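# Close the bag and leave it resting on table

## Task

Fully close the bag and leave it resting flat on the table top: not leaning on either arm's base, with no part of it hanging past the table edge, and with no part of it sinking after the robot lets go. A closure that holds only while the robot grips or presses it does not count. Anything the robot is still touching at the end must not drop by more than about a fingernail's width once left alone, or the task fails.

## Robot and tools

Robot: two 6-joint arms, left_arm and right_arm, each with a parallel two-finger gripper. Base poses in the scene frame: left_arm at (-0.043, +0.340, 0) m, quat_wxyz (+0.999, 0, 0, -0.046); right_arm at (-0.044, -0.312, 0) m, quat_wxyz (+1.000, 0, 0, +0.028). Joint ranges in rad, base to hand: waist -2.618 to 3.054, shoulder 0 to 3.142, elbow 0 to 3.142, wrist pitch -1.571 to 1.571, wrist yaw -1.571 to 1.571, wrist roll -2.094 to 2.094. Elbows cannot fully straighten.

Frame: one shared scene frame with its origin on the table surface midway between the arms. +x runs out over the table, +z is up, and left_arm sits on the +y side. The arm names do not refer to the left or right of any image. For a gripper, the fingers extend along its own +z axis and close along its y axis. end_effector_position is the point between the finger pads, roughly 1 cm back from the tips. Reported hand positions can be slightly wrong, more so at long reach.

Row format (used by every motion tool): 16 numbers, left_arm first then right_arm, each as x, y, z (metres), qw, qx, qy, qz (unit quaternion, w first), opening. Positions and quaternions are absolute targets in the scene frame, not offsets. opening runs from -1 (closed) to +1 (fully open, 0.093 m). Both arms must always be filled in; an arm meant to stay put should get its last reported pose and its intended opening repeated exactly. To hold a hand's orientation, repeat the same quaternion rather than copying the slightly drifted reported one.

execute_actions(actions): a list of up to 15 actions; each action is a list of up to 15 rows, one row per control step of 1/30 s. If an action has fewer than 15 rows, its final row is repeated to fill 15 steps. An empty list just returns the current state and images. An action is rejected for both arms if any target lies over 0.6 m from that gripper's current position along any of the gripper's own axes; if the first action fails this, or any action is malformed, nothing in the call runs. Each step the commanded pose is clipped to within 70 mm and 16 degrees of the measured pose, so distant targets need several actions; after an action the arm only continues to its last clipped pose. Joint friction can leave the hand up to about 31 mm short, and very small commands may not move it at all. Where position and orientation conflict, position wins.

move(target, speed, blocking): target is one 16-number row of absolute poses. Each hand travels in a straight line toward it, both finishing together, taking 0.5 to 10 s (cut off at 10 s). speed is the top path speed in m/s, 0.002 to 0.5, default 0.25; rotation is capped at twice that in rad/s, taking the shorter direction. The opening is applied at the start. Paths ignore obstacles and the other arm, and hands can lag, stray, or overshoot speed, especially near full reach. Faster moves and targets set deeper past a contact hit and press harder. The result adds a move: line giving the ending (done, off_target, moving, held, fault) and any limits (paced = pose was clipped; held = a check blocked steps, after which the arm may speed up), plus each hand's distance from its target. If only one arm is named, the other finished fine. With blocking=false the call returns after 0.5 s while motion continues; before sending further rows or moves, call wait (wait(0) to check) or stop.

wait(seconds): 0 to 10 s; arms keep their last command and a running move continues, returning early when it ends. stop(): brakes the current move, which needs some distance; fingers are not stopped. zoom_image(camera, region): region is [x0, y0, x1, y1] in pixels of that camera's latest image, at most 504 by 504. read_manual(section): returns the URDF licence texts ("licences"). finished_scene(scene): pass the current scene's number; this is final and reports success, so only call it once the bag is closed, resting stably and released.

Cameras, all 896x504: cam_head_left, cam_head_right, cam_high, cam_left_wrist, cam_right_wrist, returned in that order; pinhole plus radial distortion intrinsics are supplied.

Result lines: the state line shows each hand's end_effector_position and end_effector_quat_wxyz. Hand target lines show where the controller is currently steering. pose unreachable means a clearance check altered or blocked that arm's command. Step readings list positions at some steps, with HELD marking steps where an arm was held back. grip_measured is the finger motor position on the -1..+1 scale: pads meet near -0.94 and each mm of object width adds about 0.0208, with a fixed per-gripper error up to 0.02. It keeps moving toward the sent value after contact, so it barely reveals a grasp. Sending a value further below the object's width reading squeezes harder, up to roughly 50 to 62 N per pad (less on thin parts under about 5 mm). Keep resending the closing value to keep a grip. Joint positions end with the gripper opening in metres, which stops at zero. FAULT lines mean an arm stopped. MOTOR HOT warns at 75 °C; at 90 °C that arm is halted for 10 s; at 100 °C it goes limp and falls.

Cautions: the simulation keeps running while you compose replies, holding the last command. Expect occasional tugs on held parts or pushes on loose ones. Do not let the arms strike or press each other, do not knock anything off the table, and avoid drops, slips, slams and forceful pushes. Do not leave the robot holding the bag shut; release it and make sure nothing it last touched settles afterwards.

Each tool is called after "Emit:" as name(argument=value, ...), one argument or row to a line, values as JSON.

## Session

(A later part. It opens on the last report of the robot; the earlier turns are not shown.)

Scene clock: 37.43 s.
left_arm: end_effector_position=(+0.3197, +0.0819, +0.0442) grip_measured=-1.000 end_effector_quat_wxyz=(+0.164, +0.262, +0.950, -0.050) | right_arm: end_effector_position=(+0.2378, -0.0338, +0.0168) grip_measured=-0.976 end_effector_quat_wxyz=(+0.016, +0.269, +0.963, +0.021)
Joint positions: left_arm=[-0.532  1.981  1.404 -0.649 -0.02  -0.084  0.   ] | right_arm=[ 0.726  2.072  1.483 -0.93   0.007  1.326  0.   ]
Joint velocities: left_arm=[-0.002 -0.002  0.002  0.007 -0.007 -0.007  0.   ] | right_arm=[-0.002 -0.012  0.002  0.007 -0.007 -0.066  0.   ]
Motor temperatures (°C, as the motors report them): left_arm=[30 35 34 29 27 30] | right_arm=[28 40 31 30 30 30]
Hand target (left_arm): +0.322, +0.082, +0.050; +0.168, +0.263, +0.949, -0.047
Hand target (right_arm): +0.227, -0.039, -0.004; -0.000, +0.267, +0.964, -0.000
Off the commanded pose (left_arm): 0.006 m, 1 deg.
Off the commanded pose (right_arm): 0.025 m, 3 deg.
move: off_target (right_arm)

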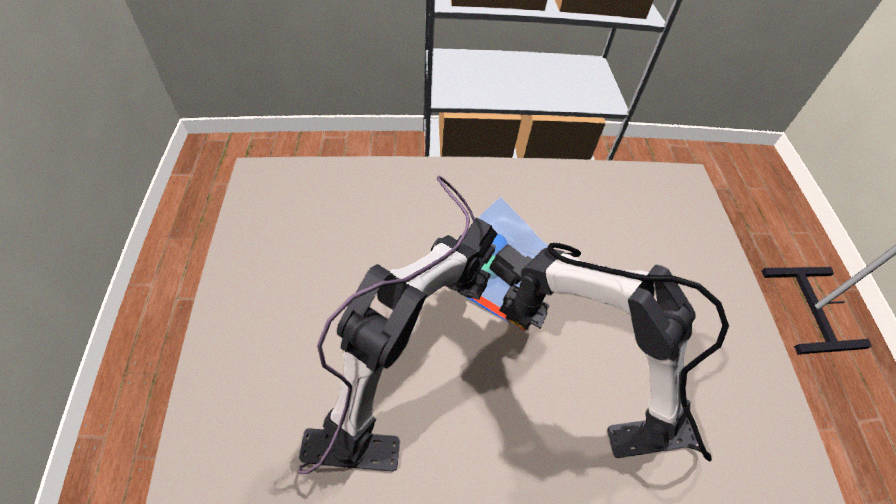

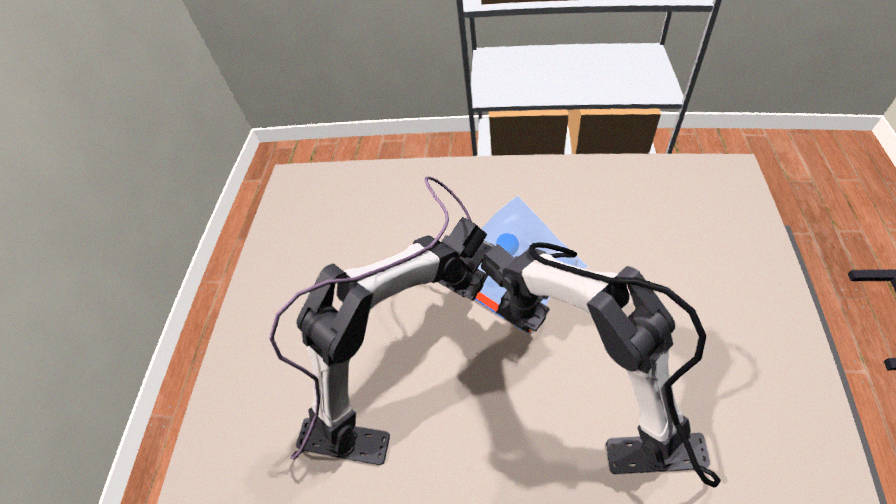

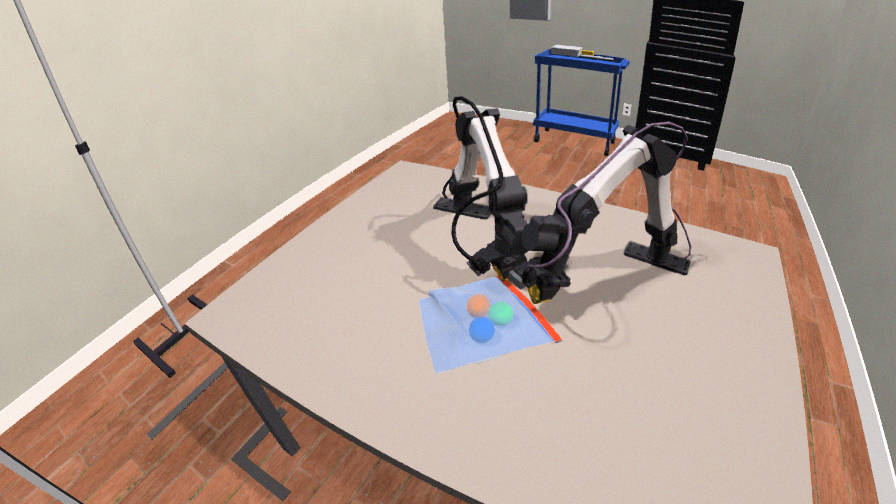

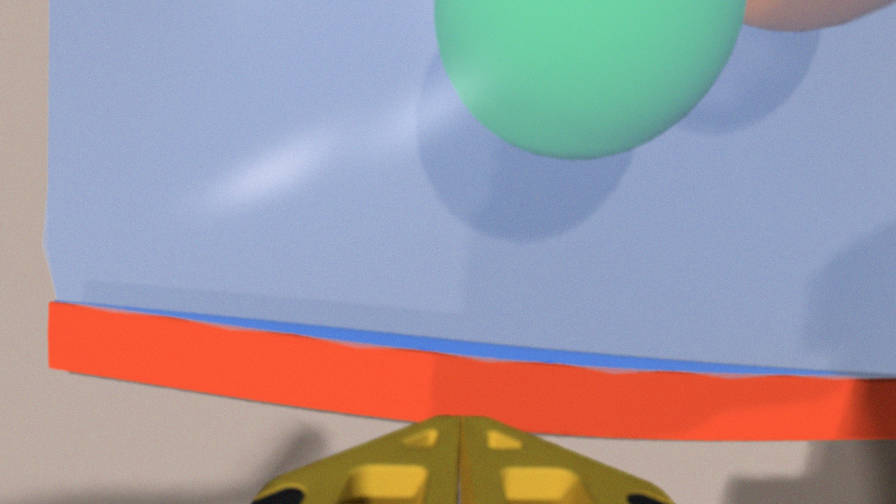

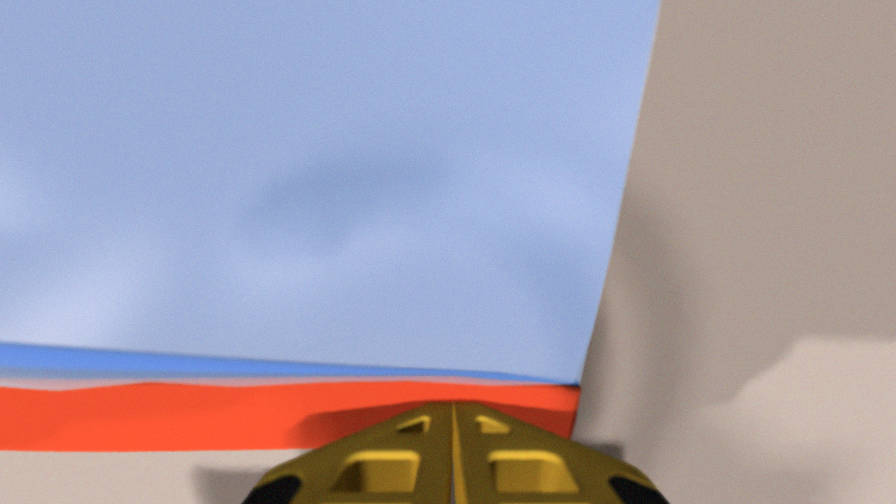

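Emit:
move(
  target=[0.312, 0.088, -0.02, 0.1677, 0.263, 0.9495, -0.0465, -1, 0.227, -0.038, -0.005, 0, 0.267, 0.964, 0, -1],
  speed=0.06,
)

Scene clock: 44.30 s.
left_arm: end_effector_position=(+0.3254, +0.0778, +0.0104) grip_measured=-1.000 end_effector_quat_wxyz=(+0.202, +0.259, +0.942, -0.064) | right_arm: end_effector_position=(+0.2380, -0.0336, +0.0168) grip_measured=-0.976 end_effector_quat_wxyz=(+0.016, +0.269, +0.963, +0.021)
Joint positions: left_arm=[-0.532  2.006  1.262 -0.401 -0.02  -0.084  0.   ] | right_arm=[ 0.726  2.072  1.483 -0.929  0.007  1.326  0.   ]
Joint velocities: left_arm=[ 0.007 -0.012  0.007  0.007 -0.007 -0.037  0.   ] | right_arm=[-0.007 -0.017 -0.007 -0.007  0.007  0.007  0.   ]
Motor temperatures (°C, as the motors report them): left_arm=[30 37 35 30 27 30] | right_arm=[28 41 31 30 30 30]
Hand target (left_arm): +0.310, +0.089, -0.018; +0.168, +0.263, +0.949, -0.046
Hand target (right_arm): +0.227, -0.039, -0.004; -0.000, +0.267, +0.964, -0.000
Off the commanded pose (left_arm): 0.035 m, 4 deg.
Off the commanded pose (right_arm): 0.025 m, 3 deg.
move: off_target (left_arm, right_arm)

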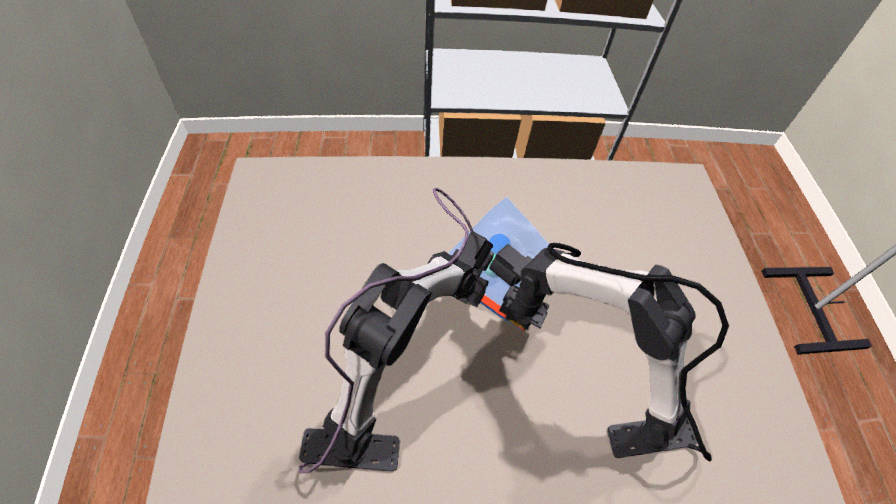

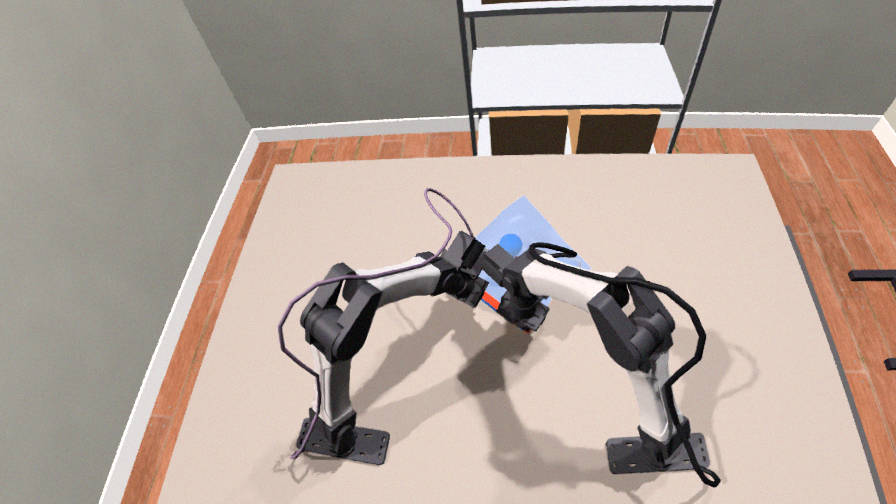

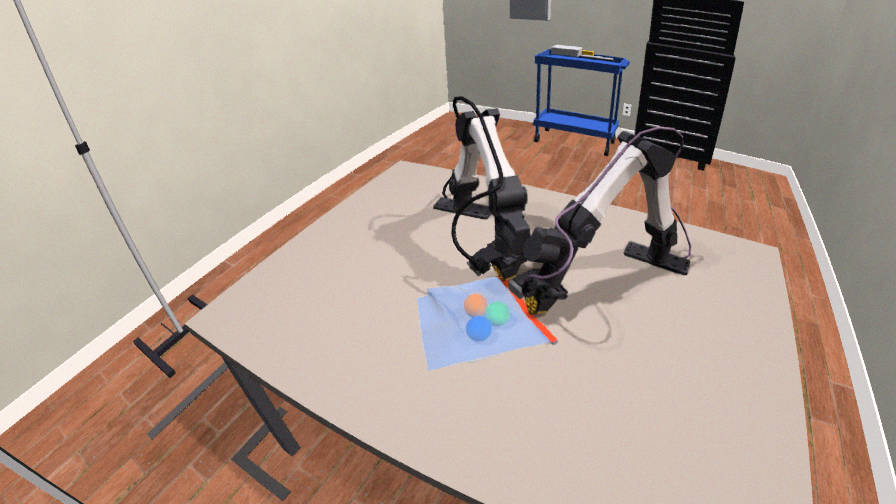

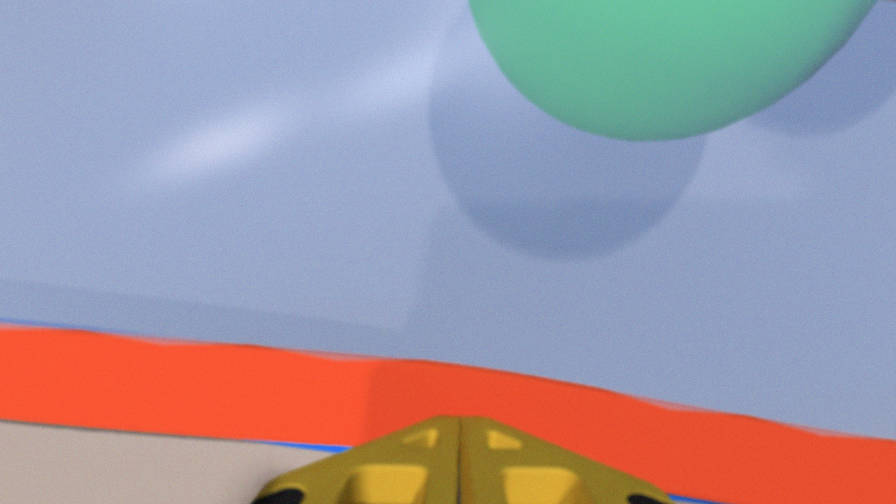

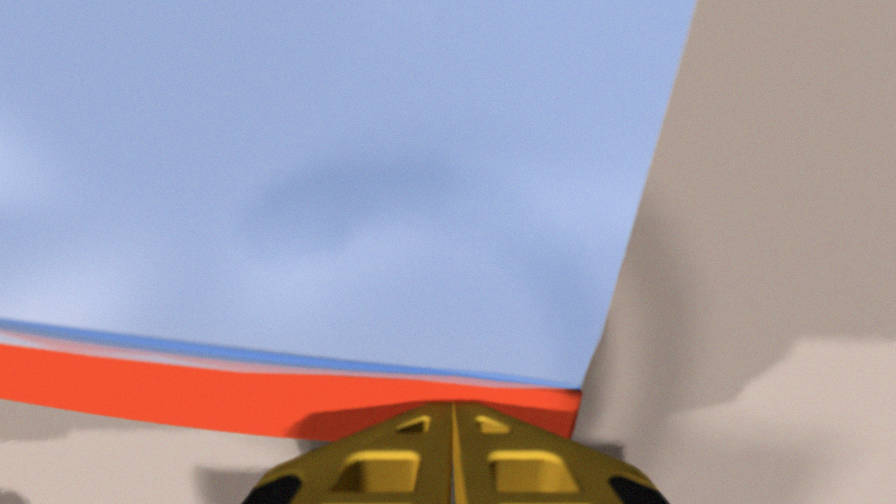

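Emit:
move(
  target=[0.335, 0.085, 0.07, 0, -0.43, 0.903, 0, -1, 0.227, -0.038, -0.005, 0, 0.267, 0.964, 0, -1],
  speed=0.4,
)

Scene clock: 49.67 s.
left_arm: end_effector_position=(+0.3344, +0.0832, +0.0756) grip_measured=-1.000 end_effector_quat_wxyz=(+0.008, -0.420, +0.907, -0.004) | right_arm: end_effector_position=(+0.2380, -0.0336, +0.0168) grip_measured=-0.976 end_effector_quat_wxyz=(+0.016, +0.269, +0.963, +0.021)
Joint positions: left_arm=[-0.507  2.325  2.132 -1.362 -0.01  -1.467  0.   ] | right_arm=[ 0.726  2.072  1.483 -0.929  0.007  1.326  0.   ]
Joint velocities: left_arm=[-0.007  0.017  0.007  0.051 -0.066 -0.081  0.   ] | right_arm=[ 0.007 -0.027 -0.002 -0.022  0.022  0.051  0.   ]
Motor temperatures (°C, as the motors report them): left_arm=[30 37 36 30 27 30] | right_arm=[28 41 31 30 30 30]
Hand target (left_arm): +0.336, +0.084, +0.072; -0.000, -0.427, +0.904, -0.000
Hand target (right_arm): +0.227, -0.039, -0.004; -0.000, +0.267, +0.964, -0.000
Off the commanded pose (left_arm): 0.006 m, 2 deg.
Off the commanded pose (right_arm): 0.025 m, 3 deg.
move: off_target (right_arm)

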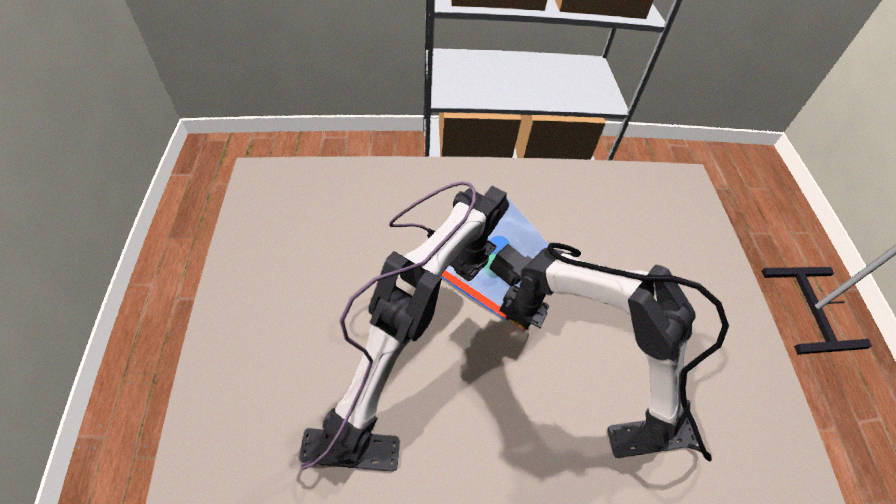

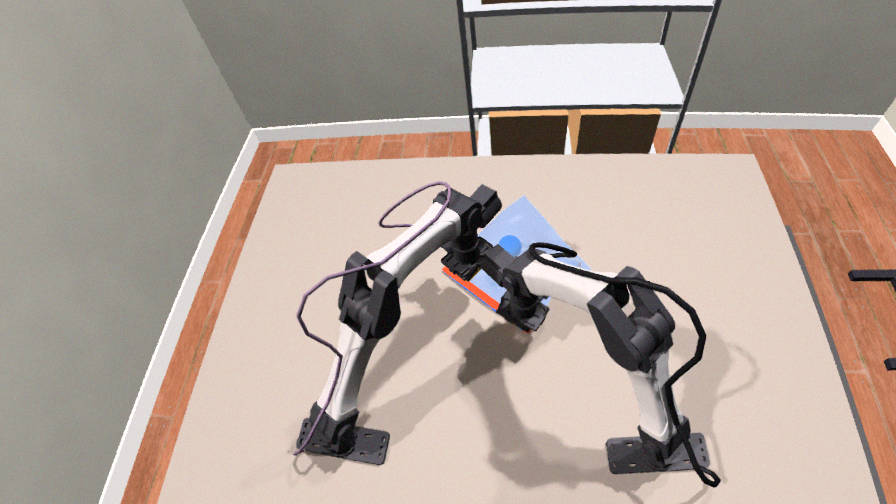

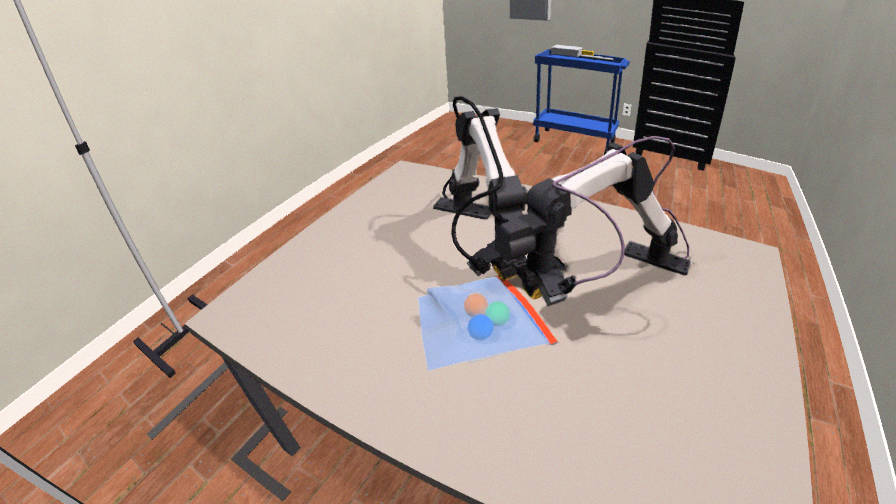

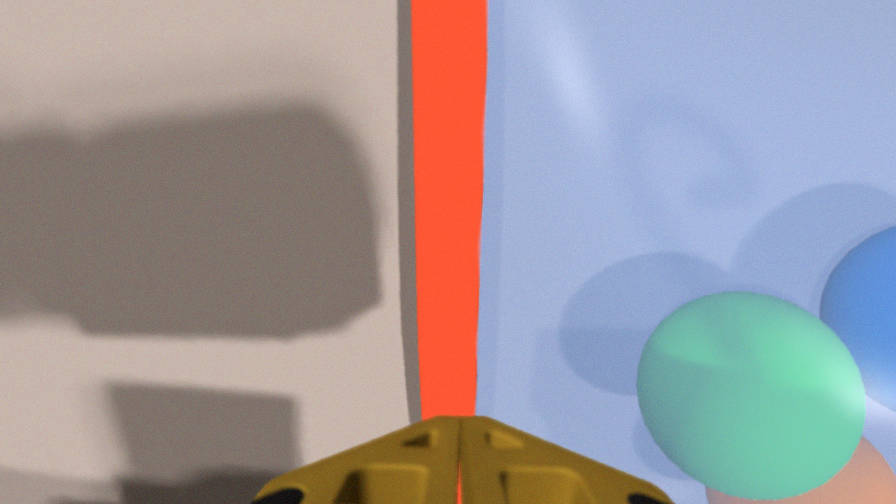

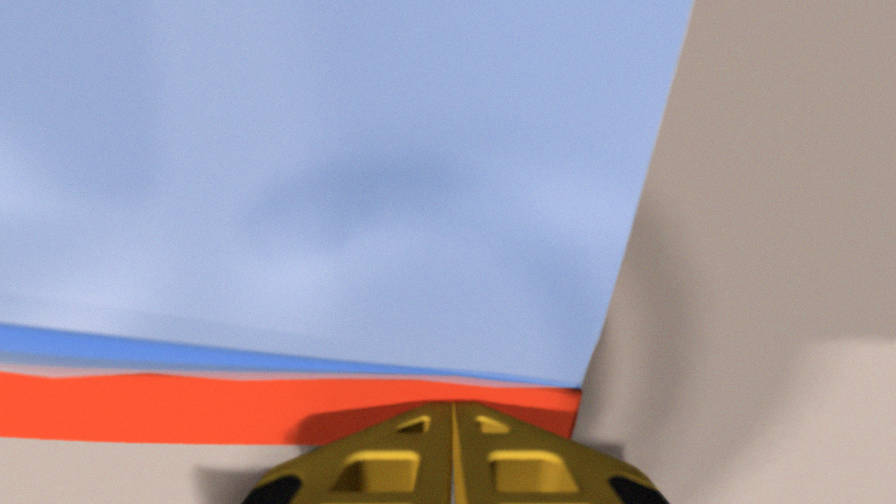

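Emit:
move(
  target=[0.327, 0.089, -0.002, 0, -0.42, 0.907, 0, -1, 0.227, -0.038, -0.005, 0, 0.267, 0.964, 0, -1],
  speed=0.08,
)

Scene clock: 52.03 s.
left_arm: end_effector_position=(+0.3291, +0.0866, +0.0119) grip_measured=-1.000 end_effector_quat_wxyz=(+0.008, -0.421, +0.907, -0.005) | right_arm: end_effector_position=(+0.2381, -0.0336, +0.0168) grip_measured=-0.976 end_effector_quat_wxyz=(+0.016, +0.269, +0.963, +0.021)
Joint positions: left_arm=[-0.507  2.318  1.867 -1.102 -0.009 -1.469  0.   ] | right_arm=[ 0.726  2.072  1.483 -0.929  0.007  1.326  0.   ]
Joint velocities: left_arm=[-0.027  0.017 -0.002  0.081 -0.007 -0.007  0.   ] | right_arm=[ 0.002 -0.007 -0.002  0.007  0.022  0.007  0.   ]
Motor temperatures (°C, as the motors report them): left_arm=[30 38 36 30 27 30] | right_arm=[28 41 31 30 30 30]
Hand target (left_arm): +0.326, +0.090, -0.001; -0.000, -0.420, +0.907, +0.000
Hand target (right_arm): +0.227, -0.039, -0.004; -0.000, +0.267, +0.964, -0.000
Off the commanded pose (left_arm): 0.014 m, 1 deg.
Off the commanded pose (right_arm): 0.025 m, 3 deg.
move: off_target (left_arm, right_arm)

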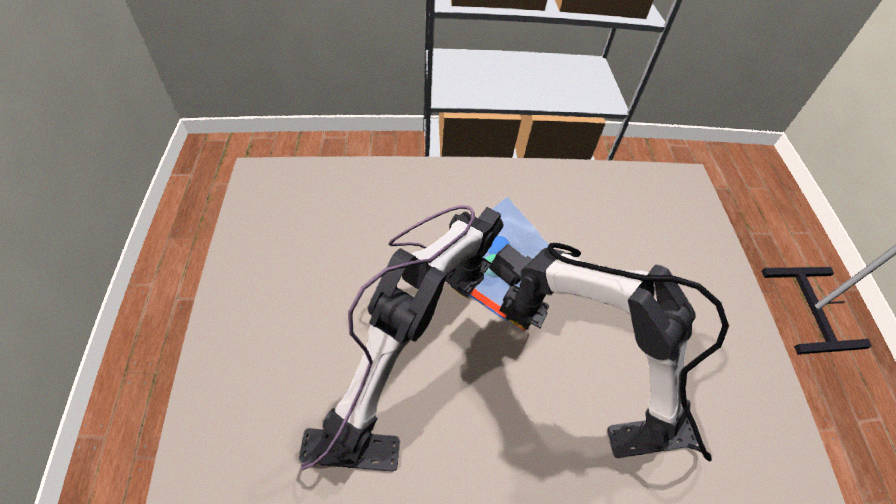

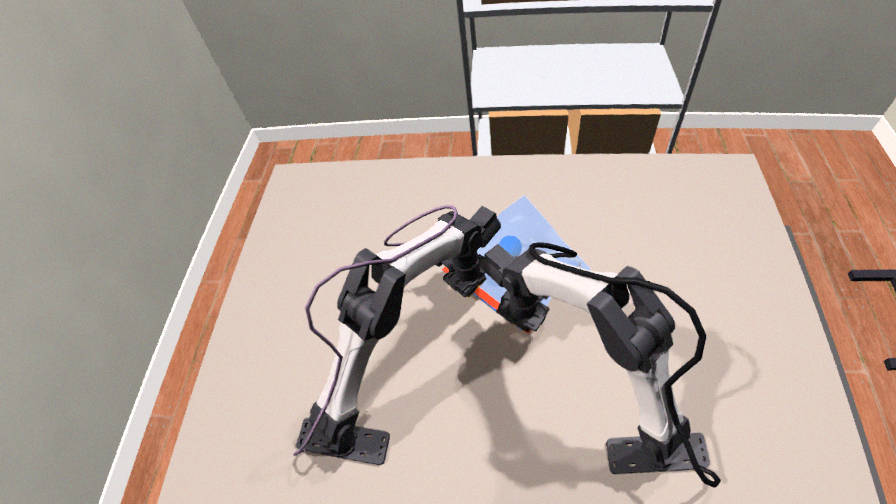

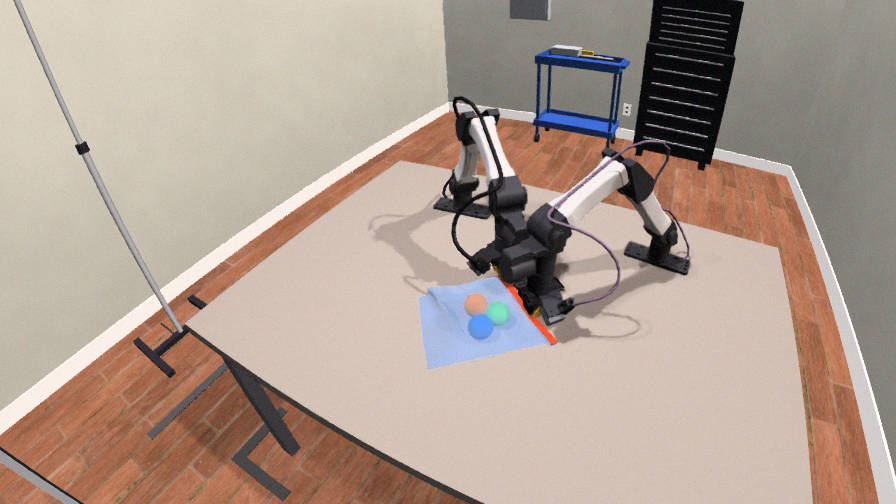

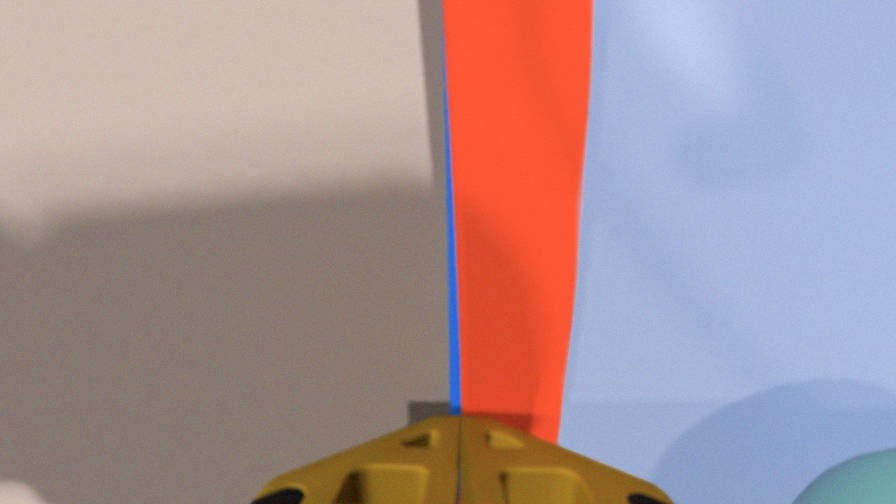

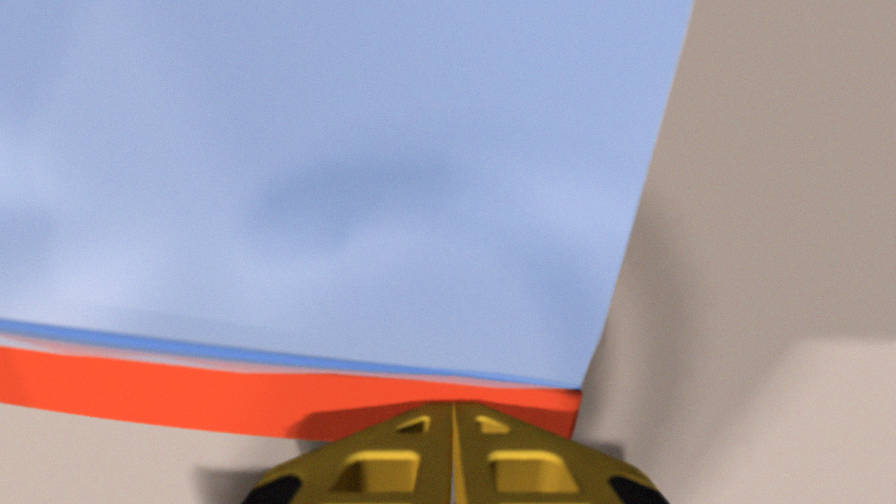

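Emit:
execute_actions(
  actions=[
    [[0.329,0.087,0.02,0,-0.42,0.907,0,-1,0.227,-0.038,-0.005,0,0.267,0.964,0,-1],[0.329,0.087,0.026,0,-0.42,0.907,0,-1,0.227,-0.038,-0.005,0,0.267,0.964,0,-1],[0.330,0.086,0.032,0,-0.42,0.907,0,-1,0.227,-0.038,-0.005,0,0.267,0.964,0,-1],[0.331,0.085,0.038,0,-0.42,0.907,0,-1,0.227,-0.038,-0.005,0,0.267,0.964,0,-1],[0.332,0.084,0.043,0,-0.42,0.907,0,-1,0.227,-0.038,-0.005,0,0.267,0.964,0,-1],[0.334,0.083,0.046,0,-0.42,0.907,0,-1,0.227,-0.038,-0.005,0,0.267,0.964,0,-1],[0.336,0.081,0.048,0,-0.42,0.907,0,-1,0.227,-0.038,-0.005,0,0.267,0.964,0,-1],[0.338,0.080,0.049,0,-0.42,0.907,0,-1,0.227,-0.038,-0.005,0,0.267,0.964,0,-1],[0.340,0.078,0.05,0,-0.42,0.907,0,-1,0.227,-0.038,-0.005,0,0.267,0.964,0,-1]],
    [[0.340,0.078,0.046,0,-0.42,0.907,0,-1,0.227,-0.038,-0.005,0,0.267,0.964,0,-1],[0.340,0.078,0.042,0,-0.42,0.907,0,-1,0.227,-0.038,-0.005,0,0.267,0.964,0,-1],[0.339,0.079,0.038,0,-0.42,0.907,0,-1,0.227,-0.038,-0.005,0,0.267,0.964,0,-1],[0.339,0.079,0.034,0,-0.42,0.907,0,-1,0.227,-0.038,-0.005,0,0.267,0.964,0,-1],[0.338,0.080,0.030,0,-0.42,0.907,0,-1,0.227,-0.038,-0.005,0,0.267,0.964,0,-1],[0.338,0.080,0.026,0,-0.42,0.907,0,-1,0.227,-0.038,-0.005,0,0.267,0.964,0,-1],[0.337,0.081,0.022,0,-0.42,0.907,0,-1,0.227,-0.038,-0.005,0,0.267,0.964,0,-1],[0.337,0.081,0.018,0,-0.42,0.907,0,-1,0.227,-0.038,-0.005,0,0.267,0.964,0,-1],[0.336,0.082,0.014,0,-0.42,0.907,0,-1,0.227,-0.038,-0.005,0,0.267,0.964,0,-1],[0.336,0.082,0.010,0,-0.42,0.907,0,-1,0.227,-0.038,-0.005,0,0.267,0.964,0,-1],[0.335,0.082,0.007,0,-0.42,0.907,0,-1,0.227,-0.038,-0.005,0,0.267,0.964,0,-1],[0.335,0.083,0.004,0,-0.42,0.907,0,-1,0.227,-0.038,-0.005,0,0.267,0.964,0,-1],[0.334,0.083,0.001,0,-0.42,0.907,0,-1,0.227,-0.038,-0.005,0,0.267,0.964,0,-1],[0.334,0.083,-0.002,0,-0.42,0.907,0,-1,0.227,-0.038,-0.005,0,0.267,0.964,0,-1]],
    [[0.334,0.083,-0.002,0,-0.42,0.907,0,-1,0.227,-0.038,-0.005,0,0.267,0.964,0,-1]],
  ],
)

Scene clock: 56.93 s.
left_arm: end_effector_position=(+0.3364, +0.0814, +0.0129) grip_measured=-1.000 end_effector_quat_wxyz=(+0.008, -0.421, +0.907, -0.005) | right_arm: end_effector_position=(+0.2383, -0.0334, +0.0168) grip_measured=-0.976 end_effector_quat_wxyz=(+0.016, +0.269, +0.963, +0.022)
Joint positions: left_arm=[-0.507  2.357  1.938 -1.135 -0.008 -1.469  0.   ] | right_arm=[ 0.726  2.072  1.483 -0.928  0.007  1.326  0.   ]
Joint velocities: left_arm=[-0.002  0.002  0.002  0.007 -0.022  0.022  0.   ] | right_arm=[ 0.002  0.012  0.002 -0.022 -0.11   0.051  0.   ]
Motor temperatures (°C, as the motors report them): left_arm=[30 39 36 30 27 30] | right_arm=[28 42 31 30 30 30]
Hand target (left_arm): +0.333, +0.083, -0.002; -0.000, -0.420, +0.907, +0.000
Hand target (right_arm): +0.227, -0.039, -0.004; -0.000, +0.267, +0.964, -0.000
Off the commanded pose (left_arm): 0.015 m, 1 deg.
Off the commanded pose (right_arm): 0.025 m, 3 deg.
Step readings (end_effector_position; steps 1 to 15: 1st action; 16 to 30: 2nd action; 31 to 45: 3rd action):
0: left_arm (+0.3292, +0.0865, +0.0119) | right_arm (+0.2381, -0.0336, +0.0168)
1: left_arm (+0.3288, +0.0868, +0.0130) | right_arm (+0.2381, -0.0336, +0.0168)
2: left_arm (+0.3284, +0.0870, +0.0149) | right_arm (+0.2381, -0.0336, +0.0168)
4: left_arm (+0.3294, +0.0863, +0.0225) | right_arm (+0.2381, -0.0336, +0.0168)
8: left_arm (+0.3402, +0.0789, +0.0479) | right_arm (+0.2381, -0.0336, +0.0168)
15: left_arm (+0.3489, +0.0730, +0.0637) | right_arm (+0.2381, -0.0336, +0.0168)
16: left_arm (+0.3477, +0.0738, +0.0619) | right_arm (+0.2381, -0.0336, +0.0168)
17: left_arm (+0.3470, +0.0742, +0.0599) | right_arm (+0.2381, -0.0336, +0.0168)
19: left_arm (+0.3458, +0.0751, +0.0561) | right_arm (+0.2381, -0.0336, +0.0168)
23: left_arm (+0.3401, +0.0790, +0.0409) | right_arm (+0.2381, -0.0336, +0.0168)
30: left_arm (+0.3313, +0.0850, +0.0141) | right_arm (+0.2381, -0.0336, +0.0168)
31: left_arm (+0.3315, +0.0848, +0.0130) | right_arm (+0.2381, -0.0336, +0.0168)
32: left_arm (+0.3321, +0.0845, +0.0129) | right_arm (+0.2381, -0.0336, +0.0168)
34: left_arm (+0.3343, +0.0830, +0.0129) | right_arm (+0.2381, -0.0336, +0.0168)
38: left_arm (+0.3356, +0.0820, +0.0129) | right_arm (+0.2382, -0.0334, +0.0168)
45: end_effector_position above

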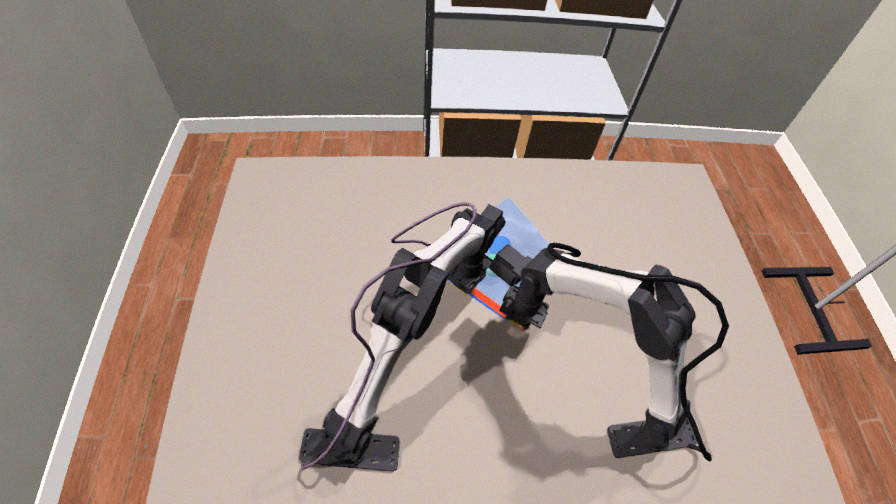

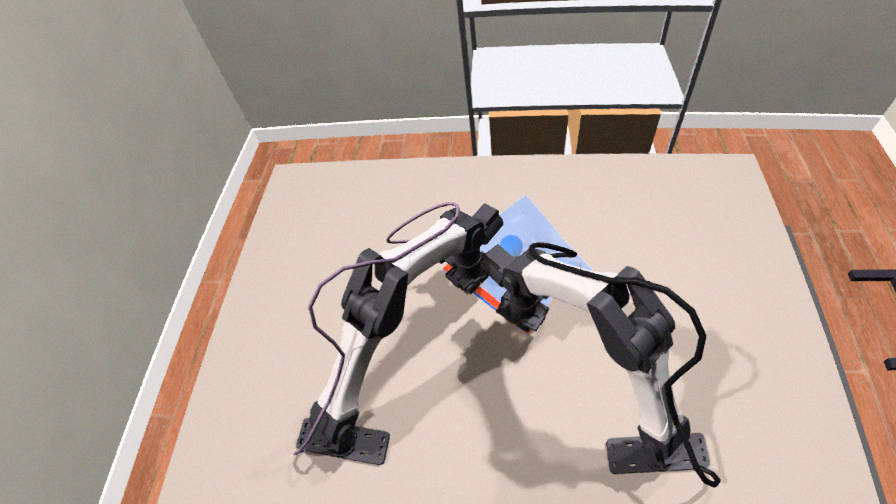

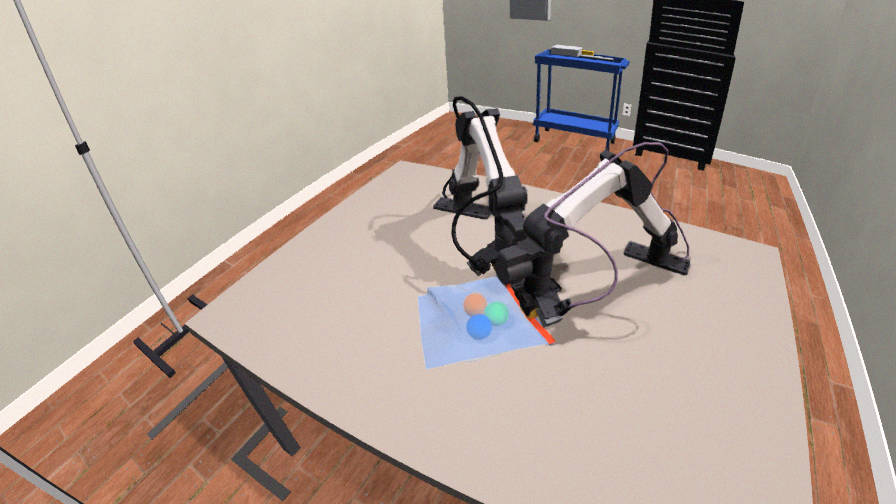

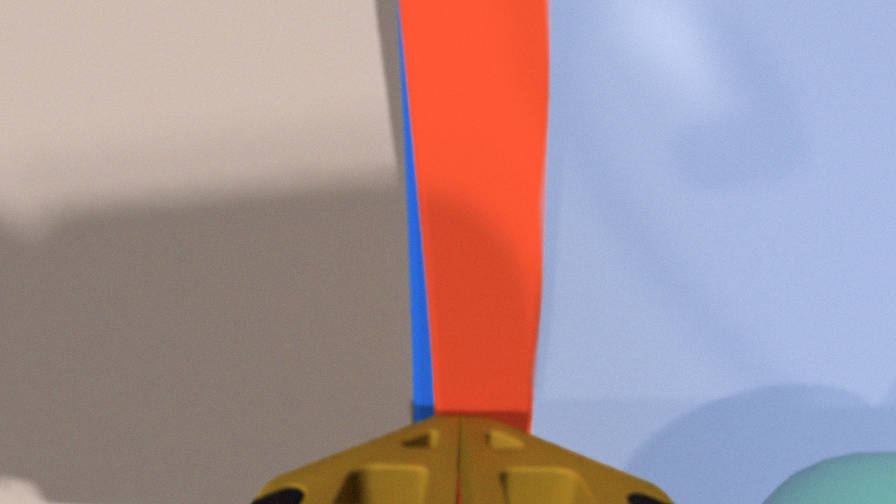

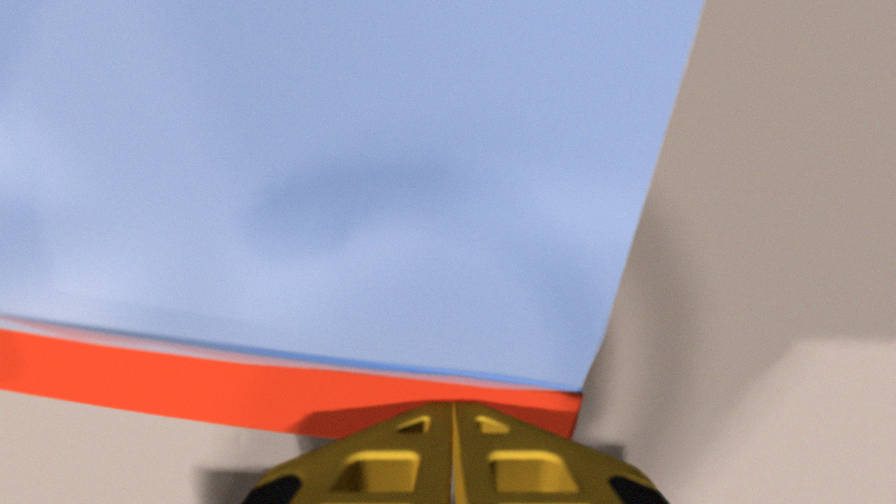

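Emit:
move(
  target=[0.323, 0.0905, -0.02, 0, -0.42, 0.907, 0, -1, 0.227, -0.038, -0.005, 0, 0.267, 0.964, 0, -1],
  speed=0.04,
)

Scene clock: 59.43 s.
left_arm: end_effector_position=(+0.3359, +0.0817, +0.0106) grip_measured=-1.000 end_effector_quat_wxyz=(+0.022, -0.421, +0.907, -0.029) | right_arm: end_effector_position=(+0.2384, -0.0333, +0.0168) grip_measured=-0.976 end_effector_quat_wxyz=(+0.017, +0.269, +0.963, +0.022)
Joint positions: left_arm=[-0.507  2.3    1.827 -1.026 -0.008 -1.469  0.   ] | right_arm=[ 0.726  2.072  1.483 -0.927  0.007  1.326  0.   ]
Joint velocities: left_arm=[ 0.007 -0.017  0.007  0.037  0.007  0.007  0.   ] | right_arm=[0.012 0.007 0.002 0.051 0.022 0.022 0.   ]
Motor temperatures (°C, as the motors report them): left_arm=[30 40 35 30 27 30] | right_arm=[28 42 31 30 30 30]
Hand target (left_arm): +0.322, +0.091, -0.018; -0.000, -0.420, +0.907, +0.000
Hand target (right_arm): +0.227, -0.039, -0.004; -0.000, +0.267, +0.964, -0.000
Off the commanded pose (left_arm): 0.034 m, 4 deg.
Off the commanded pose (right_arm): 0.025 m, 3 deg.
move: off_target (left_arm, right_arm)

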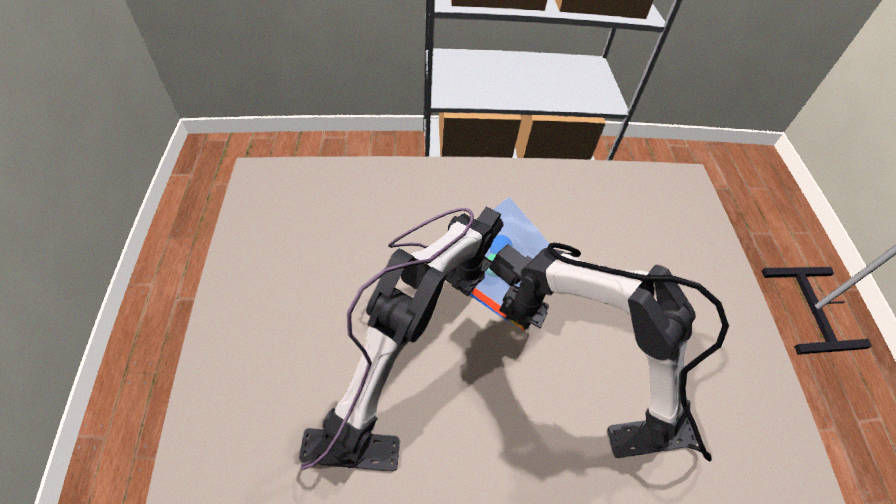

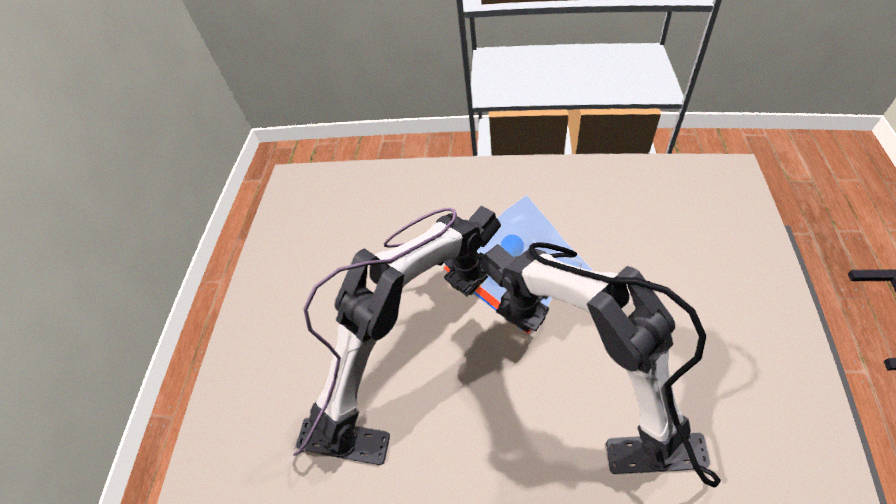

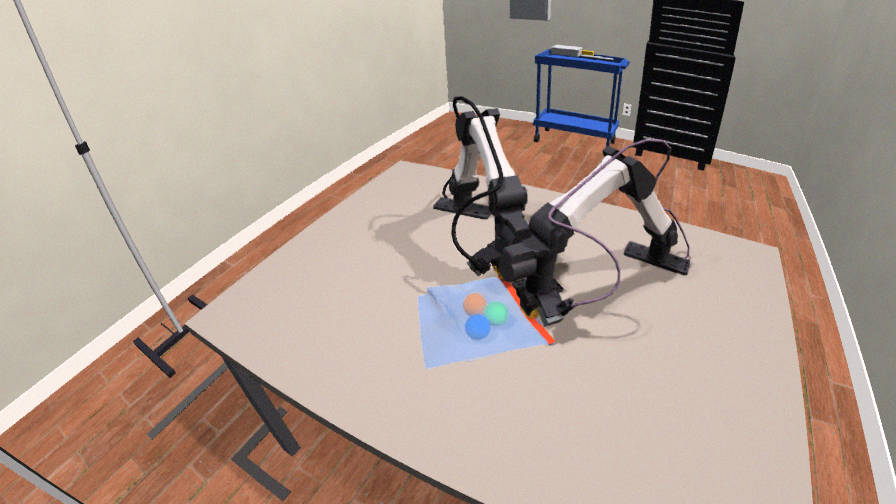

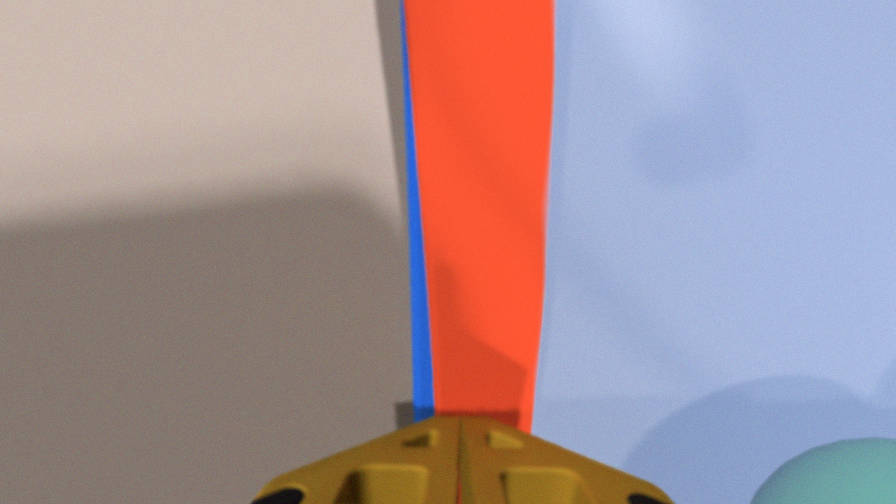

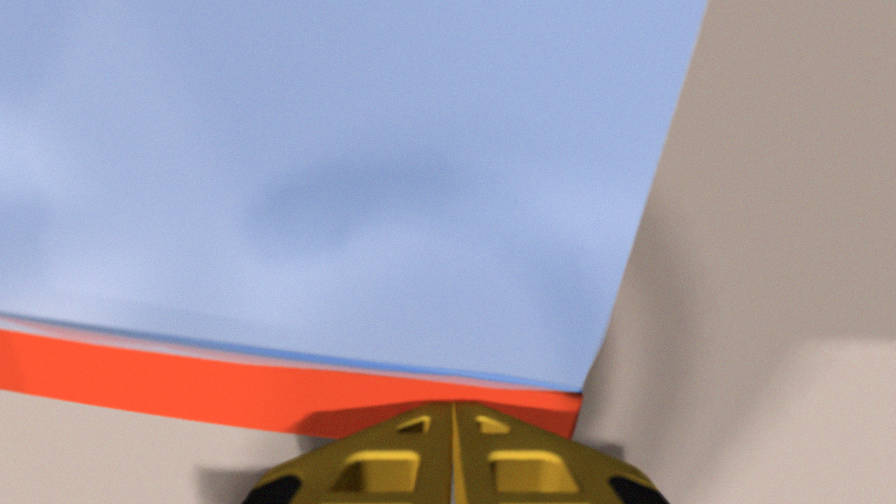

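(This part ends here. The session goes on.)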